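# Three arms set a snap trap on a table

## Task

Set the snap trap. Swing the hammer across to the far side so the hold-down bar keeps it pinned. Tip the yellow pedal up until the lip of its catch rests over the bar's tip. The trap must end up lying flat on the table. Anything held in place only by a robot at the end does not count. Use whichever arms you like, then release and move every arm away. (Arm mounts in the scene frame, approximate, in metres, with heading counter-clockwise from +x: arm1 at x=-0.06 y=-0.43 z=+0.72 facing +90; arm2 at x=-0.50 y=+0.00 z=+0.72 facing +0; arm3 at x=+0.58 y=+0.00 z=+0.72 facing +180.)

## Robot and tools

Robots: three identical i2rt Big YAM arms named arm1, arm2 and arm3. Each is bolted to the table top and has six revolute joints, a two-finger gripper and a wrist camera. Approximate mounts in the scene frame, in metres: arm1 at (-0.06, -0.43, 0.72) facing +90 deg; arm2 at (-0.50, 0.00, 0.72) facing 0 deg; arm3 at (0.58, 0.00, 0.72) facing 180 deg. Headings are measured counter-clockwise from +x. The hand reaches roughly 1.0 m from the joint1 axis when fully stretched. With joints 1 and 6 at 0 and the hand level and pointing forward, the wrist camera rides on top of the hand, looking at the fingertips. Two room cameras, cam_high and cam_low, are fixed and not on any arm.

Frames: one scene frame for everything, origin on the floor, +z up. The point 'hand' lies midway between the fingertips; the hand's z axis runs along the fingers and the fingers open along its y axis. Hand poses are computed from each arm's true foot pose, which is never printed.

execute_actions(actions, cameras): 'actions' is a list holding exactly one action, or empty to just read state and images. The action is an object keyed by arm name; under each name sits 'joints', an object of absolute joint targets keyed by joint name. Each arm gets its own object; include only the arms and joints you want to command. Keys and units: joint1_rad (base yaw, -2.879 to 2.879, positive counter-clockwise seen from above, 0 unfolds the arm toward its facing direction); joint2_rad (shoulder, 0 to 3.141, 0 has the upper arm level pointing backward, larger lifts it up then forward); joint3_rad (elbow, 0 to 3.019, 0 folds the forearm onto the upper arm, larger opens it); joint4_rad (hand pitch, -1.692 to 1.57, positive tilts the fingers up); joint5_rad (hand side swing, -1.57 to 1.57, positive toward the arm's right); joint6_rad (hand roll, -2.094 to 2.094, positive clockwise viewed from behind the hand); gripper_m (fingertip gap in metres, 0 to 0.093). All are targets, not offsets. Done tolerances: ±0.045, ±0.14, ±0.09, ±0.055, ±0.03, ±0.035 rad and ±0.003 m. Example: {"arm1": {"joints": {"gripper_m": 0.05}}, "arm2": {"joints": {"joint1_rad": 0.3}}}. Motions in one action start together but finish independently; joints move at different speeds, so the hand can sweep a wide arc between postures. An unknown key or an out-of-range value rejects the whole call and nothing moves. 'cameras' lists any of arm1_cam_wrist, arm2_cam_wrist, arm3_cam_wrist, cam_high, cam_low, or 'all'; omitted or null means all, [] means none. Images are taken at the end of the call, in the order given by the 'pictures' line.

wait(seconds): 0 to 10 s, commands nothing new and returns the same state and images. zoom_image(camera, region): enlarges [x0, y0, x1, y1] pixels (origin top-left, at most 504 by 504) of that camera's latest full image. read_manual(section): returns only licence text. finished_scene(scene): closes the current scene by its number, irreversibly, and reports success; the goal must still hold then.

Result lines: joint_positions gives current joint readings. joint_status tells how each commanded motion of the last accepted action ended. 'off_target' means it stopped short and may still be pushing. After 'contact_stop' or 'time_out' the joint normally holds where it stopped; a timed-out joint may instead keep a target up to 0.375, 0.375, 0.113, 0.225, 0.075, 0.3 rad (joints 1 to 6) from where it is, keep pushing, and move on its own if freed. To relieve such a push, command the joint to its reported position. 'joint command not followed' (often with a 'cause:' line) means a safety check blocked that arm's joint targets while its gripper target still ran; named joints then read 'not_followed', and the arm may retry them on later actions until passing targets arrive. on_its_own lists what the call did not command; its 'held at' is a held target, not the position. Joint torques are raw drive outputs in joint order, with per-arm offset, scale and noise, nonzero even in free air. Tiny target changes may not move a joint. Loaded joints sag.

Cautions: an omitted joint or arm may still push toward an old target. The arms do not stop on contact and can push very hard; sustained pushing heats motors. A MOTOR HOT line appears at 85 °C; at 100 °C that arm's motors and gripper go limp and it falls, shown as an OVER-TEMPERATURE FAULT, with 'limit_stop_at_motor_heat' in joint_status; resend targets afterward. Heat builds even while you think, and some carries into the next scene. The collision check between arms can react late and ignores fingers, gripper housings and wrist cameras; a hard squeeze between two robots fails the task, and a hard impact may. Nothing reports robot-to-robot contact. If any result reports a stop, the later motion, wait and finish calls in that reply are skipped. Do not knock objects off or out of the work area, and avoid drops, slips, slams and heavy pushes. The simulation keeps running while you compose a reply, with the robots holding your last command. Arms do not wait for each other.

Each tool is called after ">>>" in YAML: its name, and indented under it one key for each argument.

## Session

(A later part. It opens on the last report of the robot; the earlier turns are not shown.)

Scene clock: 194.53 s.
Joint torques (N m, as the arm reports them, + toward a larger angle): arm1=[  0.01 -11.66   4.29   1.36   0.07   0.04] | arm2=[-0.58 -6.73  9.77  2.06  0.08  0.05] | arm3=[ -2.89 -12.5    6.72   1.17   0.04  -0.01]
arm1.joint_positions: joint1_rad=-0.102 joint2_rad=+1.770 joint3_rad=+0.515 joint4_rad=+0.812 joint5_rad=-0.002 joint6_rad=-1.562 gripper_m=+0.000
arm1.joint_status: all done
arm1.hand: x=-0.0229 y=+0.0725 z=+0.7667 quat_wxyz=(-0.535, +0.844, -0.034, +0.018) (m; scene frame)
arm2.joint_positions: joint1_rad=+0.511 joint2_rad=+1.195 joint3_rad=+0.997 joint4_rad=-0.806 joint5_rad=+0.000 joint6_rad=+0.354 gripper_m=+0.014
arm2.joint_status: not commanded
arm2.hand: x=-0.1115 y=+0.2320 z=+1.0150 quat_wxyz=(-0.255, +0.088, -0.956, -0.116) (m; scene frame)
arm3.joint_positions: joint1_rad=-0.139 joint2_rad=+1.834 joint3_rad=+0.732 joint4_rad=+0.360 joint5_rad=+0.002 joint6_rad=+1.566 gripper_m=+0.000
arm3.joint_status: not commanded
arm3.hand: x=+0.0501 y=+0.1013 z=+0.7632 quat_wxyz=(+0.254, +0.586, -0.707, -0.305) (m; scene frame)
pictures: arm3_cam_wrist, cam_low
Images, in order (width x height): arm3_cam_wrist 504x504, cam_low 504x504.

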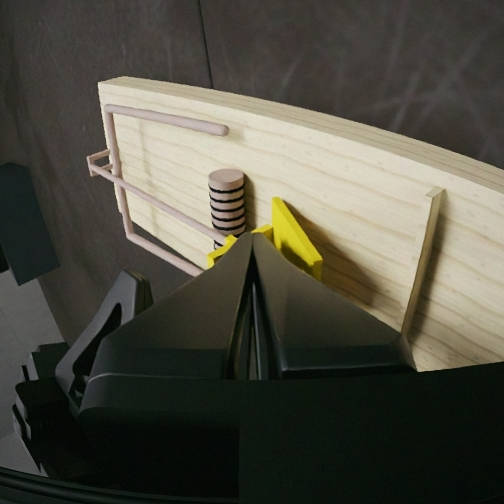

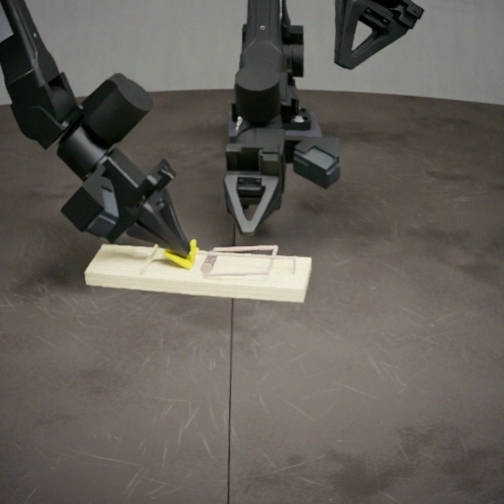

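Holding. Withdraw arm3.

>>> execute_actions:
  actions:
    - {"arm1":{"joints":{"joint2_rad":1.4,"joint3_rad":0.5}},"arm3":{"joints":{"joint2_rad":1.74,"joint3_rad":0.69}}}
  cameras: []

>>> execute_actions:
  actions:
    - {"arm3":{"joints":{"joint2_rad":1.35,"joint3_rad":0.6}}}
  cameras: ["cam_low"]

>>> zoom_image:
  camera: "cam_low"
  region: [80, 200, 330, 320]

Scene clock: 195.73 s.
Joint torques (N m, as the arm reports them, + toward a larger angle): arm1=[ 0.28 -8.19  7.32  1.4  -0.02  0.06] | arm2=[-1.05 -6.94  9.75  2.05  0.07  0.07] | arm3=[ -2.89 -13.97   4.77   1.27   0.04  -0.01]
arm1.joint_positions: joint1_rad=-0.102 joint2_rad=+1.387 joint3_rad=+0.497 joint4_rad=+0.809 joint5_rad=-0.002 joint6_rad=-1.562 gripper_m=+0.000
arm1.joint_status: all done
arm1.hand: x=-0.0235 y=+0.0730 z=+0.9458 quat_wxyz=(-0.678, +0.734, -0.028, +0.023) (m; scene frame)
arm2.joint_positions: joint1_rad=+0.511 joint2_rad=+1.195 joint3_rad=+0.997 joint4_rad=-0.806 joint5_rad=+0.000 joint6_rad=+0.354 gripper_m=+0.014
arm2.joint_status: not commanded
arm2.hand: x=-0.1115 y=+0.2320 z=+1.0150 quat_wxyz=(-0.255, +0.088, -0.956, -0.116) (m; scene frame)
arm3.joint_positions: joint1_rad=-0.139 joint2_rad=+1.742 joint3_rad=+0.695 joint4_rad=+0.358 joint5_rad=+0.002 joint6_rad=+1.566 gripper_m=+0.000
arm3.joint_status: all done
arm3.hand: x=+0.0556 y=+0.1005 z=+0.7962 quat_wxyz=(+0.269, +0.579, -0.699, -0.323) (m; scene frame)
pictures: none
No camera images: the call's "cameras" was empty. Leave "cameras" out to get every camera's image.

Scene clock: 197.00 s.
Joint torques (N m, as the arm reports them, + toward a larger angle): arm1=[-1.16 -8.98  7.34  1.62 -0.01  0.04] | arm2=[-0.8  -6.7   9.76  2.02  0.08  0.06] | arm3=[-2.94 -8.85  7.29  1.85  0.01 -0.03]
arm1.joint_positions: joint1_rad=-0.102 joint2_rad=+1.387 joint3_rad=+0.497 joint4_rad=+0.809 joint5_rad=-0.002 joint6_rad=-1.562 gripper_m=+0.000
arm1.joint_status: not commanded
arm1.hand: x=-0.0235 y=+0.0730 z=+0.9458 quat_wxyz=(-0.678, +0.734, -0.028, +0.023) (m; scene frame)
arm2.joint_positions: joint1_rad=+0.511 joint2_rad=+1.195 joint3_rad=+0.997 joint4_rad=-0.806 joint5_rad=+0.000 joint6_rad=+0.354 gripper_m=+0.014
arm2.joint_status: not commanded
arm2.hand: x=-0.1115 y=+0.2320 z=+1.0150 quat_wxyz=(-0.255, +0.088, -0.956, -0.116) (m; scene frame)
arm3.joint_positions: joint1_rad=-0.139 joint2_rad=+1.335 joint3_rad=+0.597 joint4_rad=+0.352 joint5_rad=+0.002 joint6_rad=+1.566 gripper_m=+0.000
arm3.joint_status: all done
arm3.hand: x=+0.0775 y=+0.0977 z=+0.9567 quat_wxyz=(+0.353, +0.531, -0.642, -0.425) (m; scene frame)
pictures: cam_low
Images, in order (width x height): cam_low 504x504.

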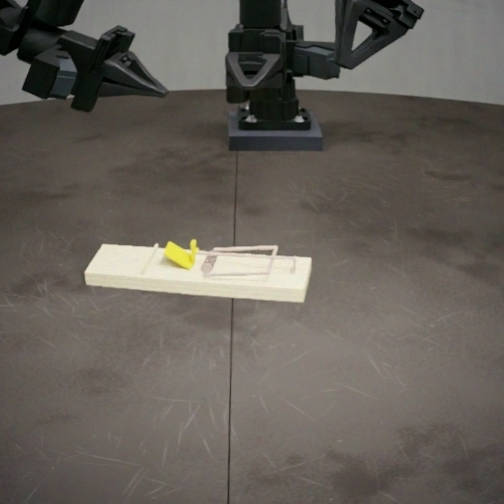

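Region (80, 200, 330, 320) of cam_low's 504x504 image, scaled by 2.016, with more detail than that image has; it fills the top 242 rows of this view, and the rest is white.

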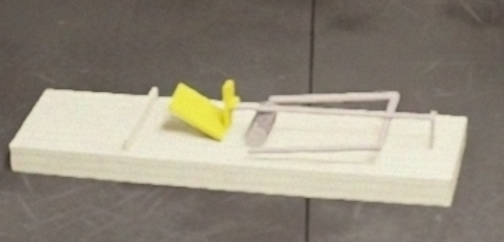

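>>> finished_scene:
  scene: 1

The scene is finished: the task was done.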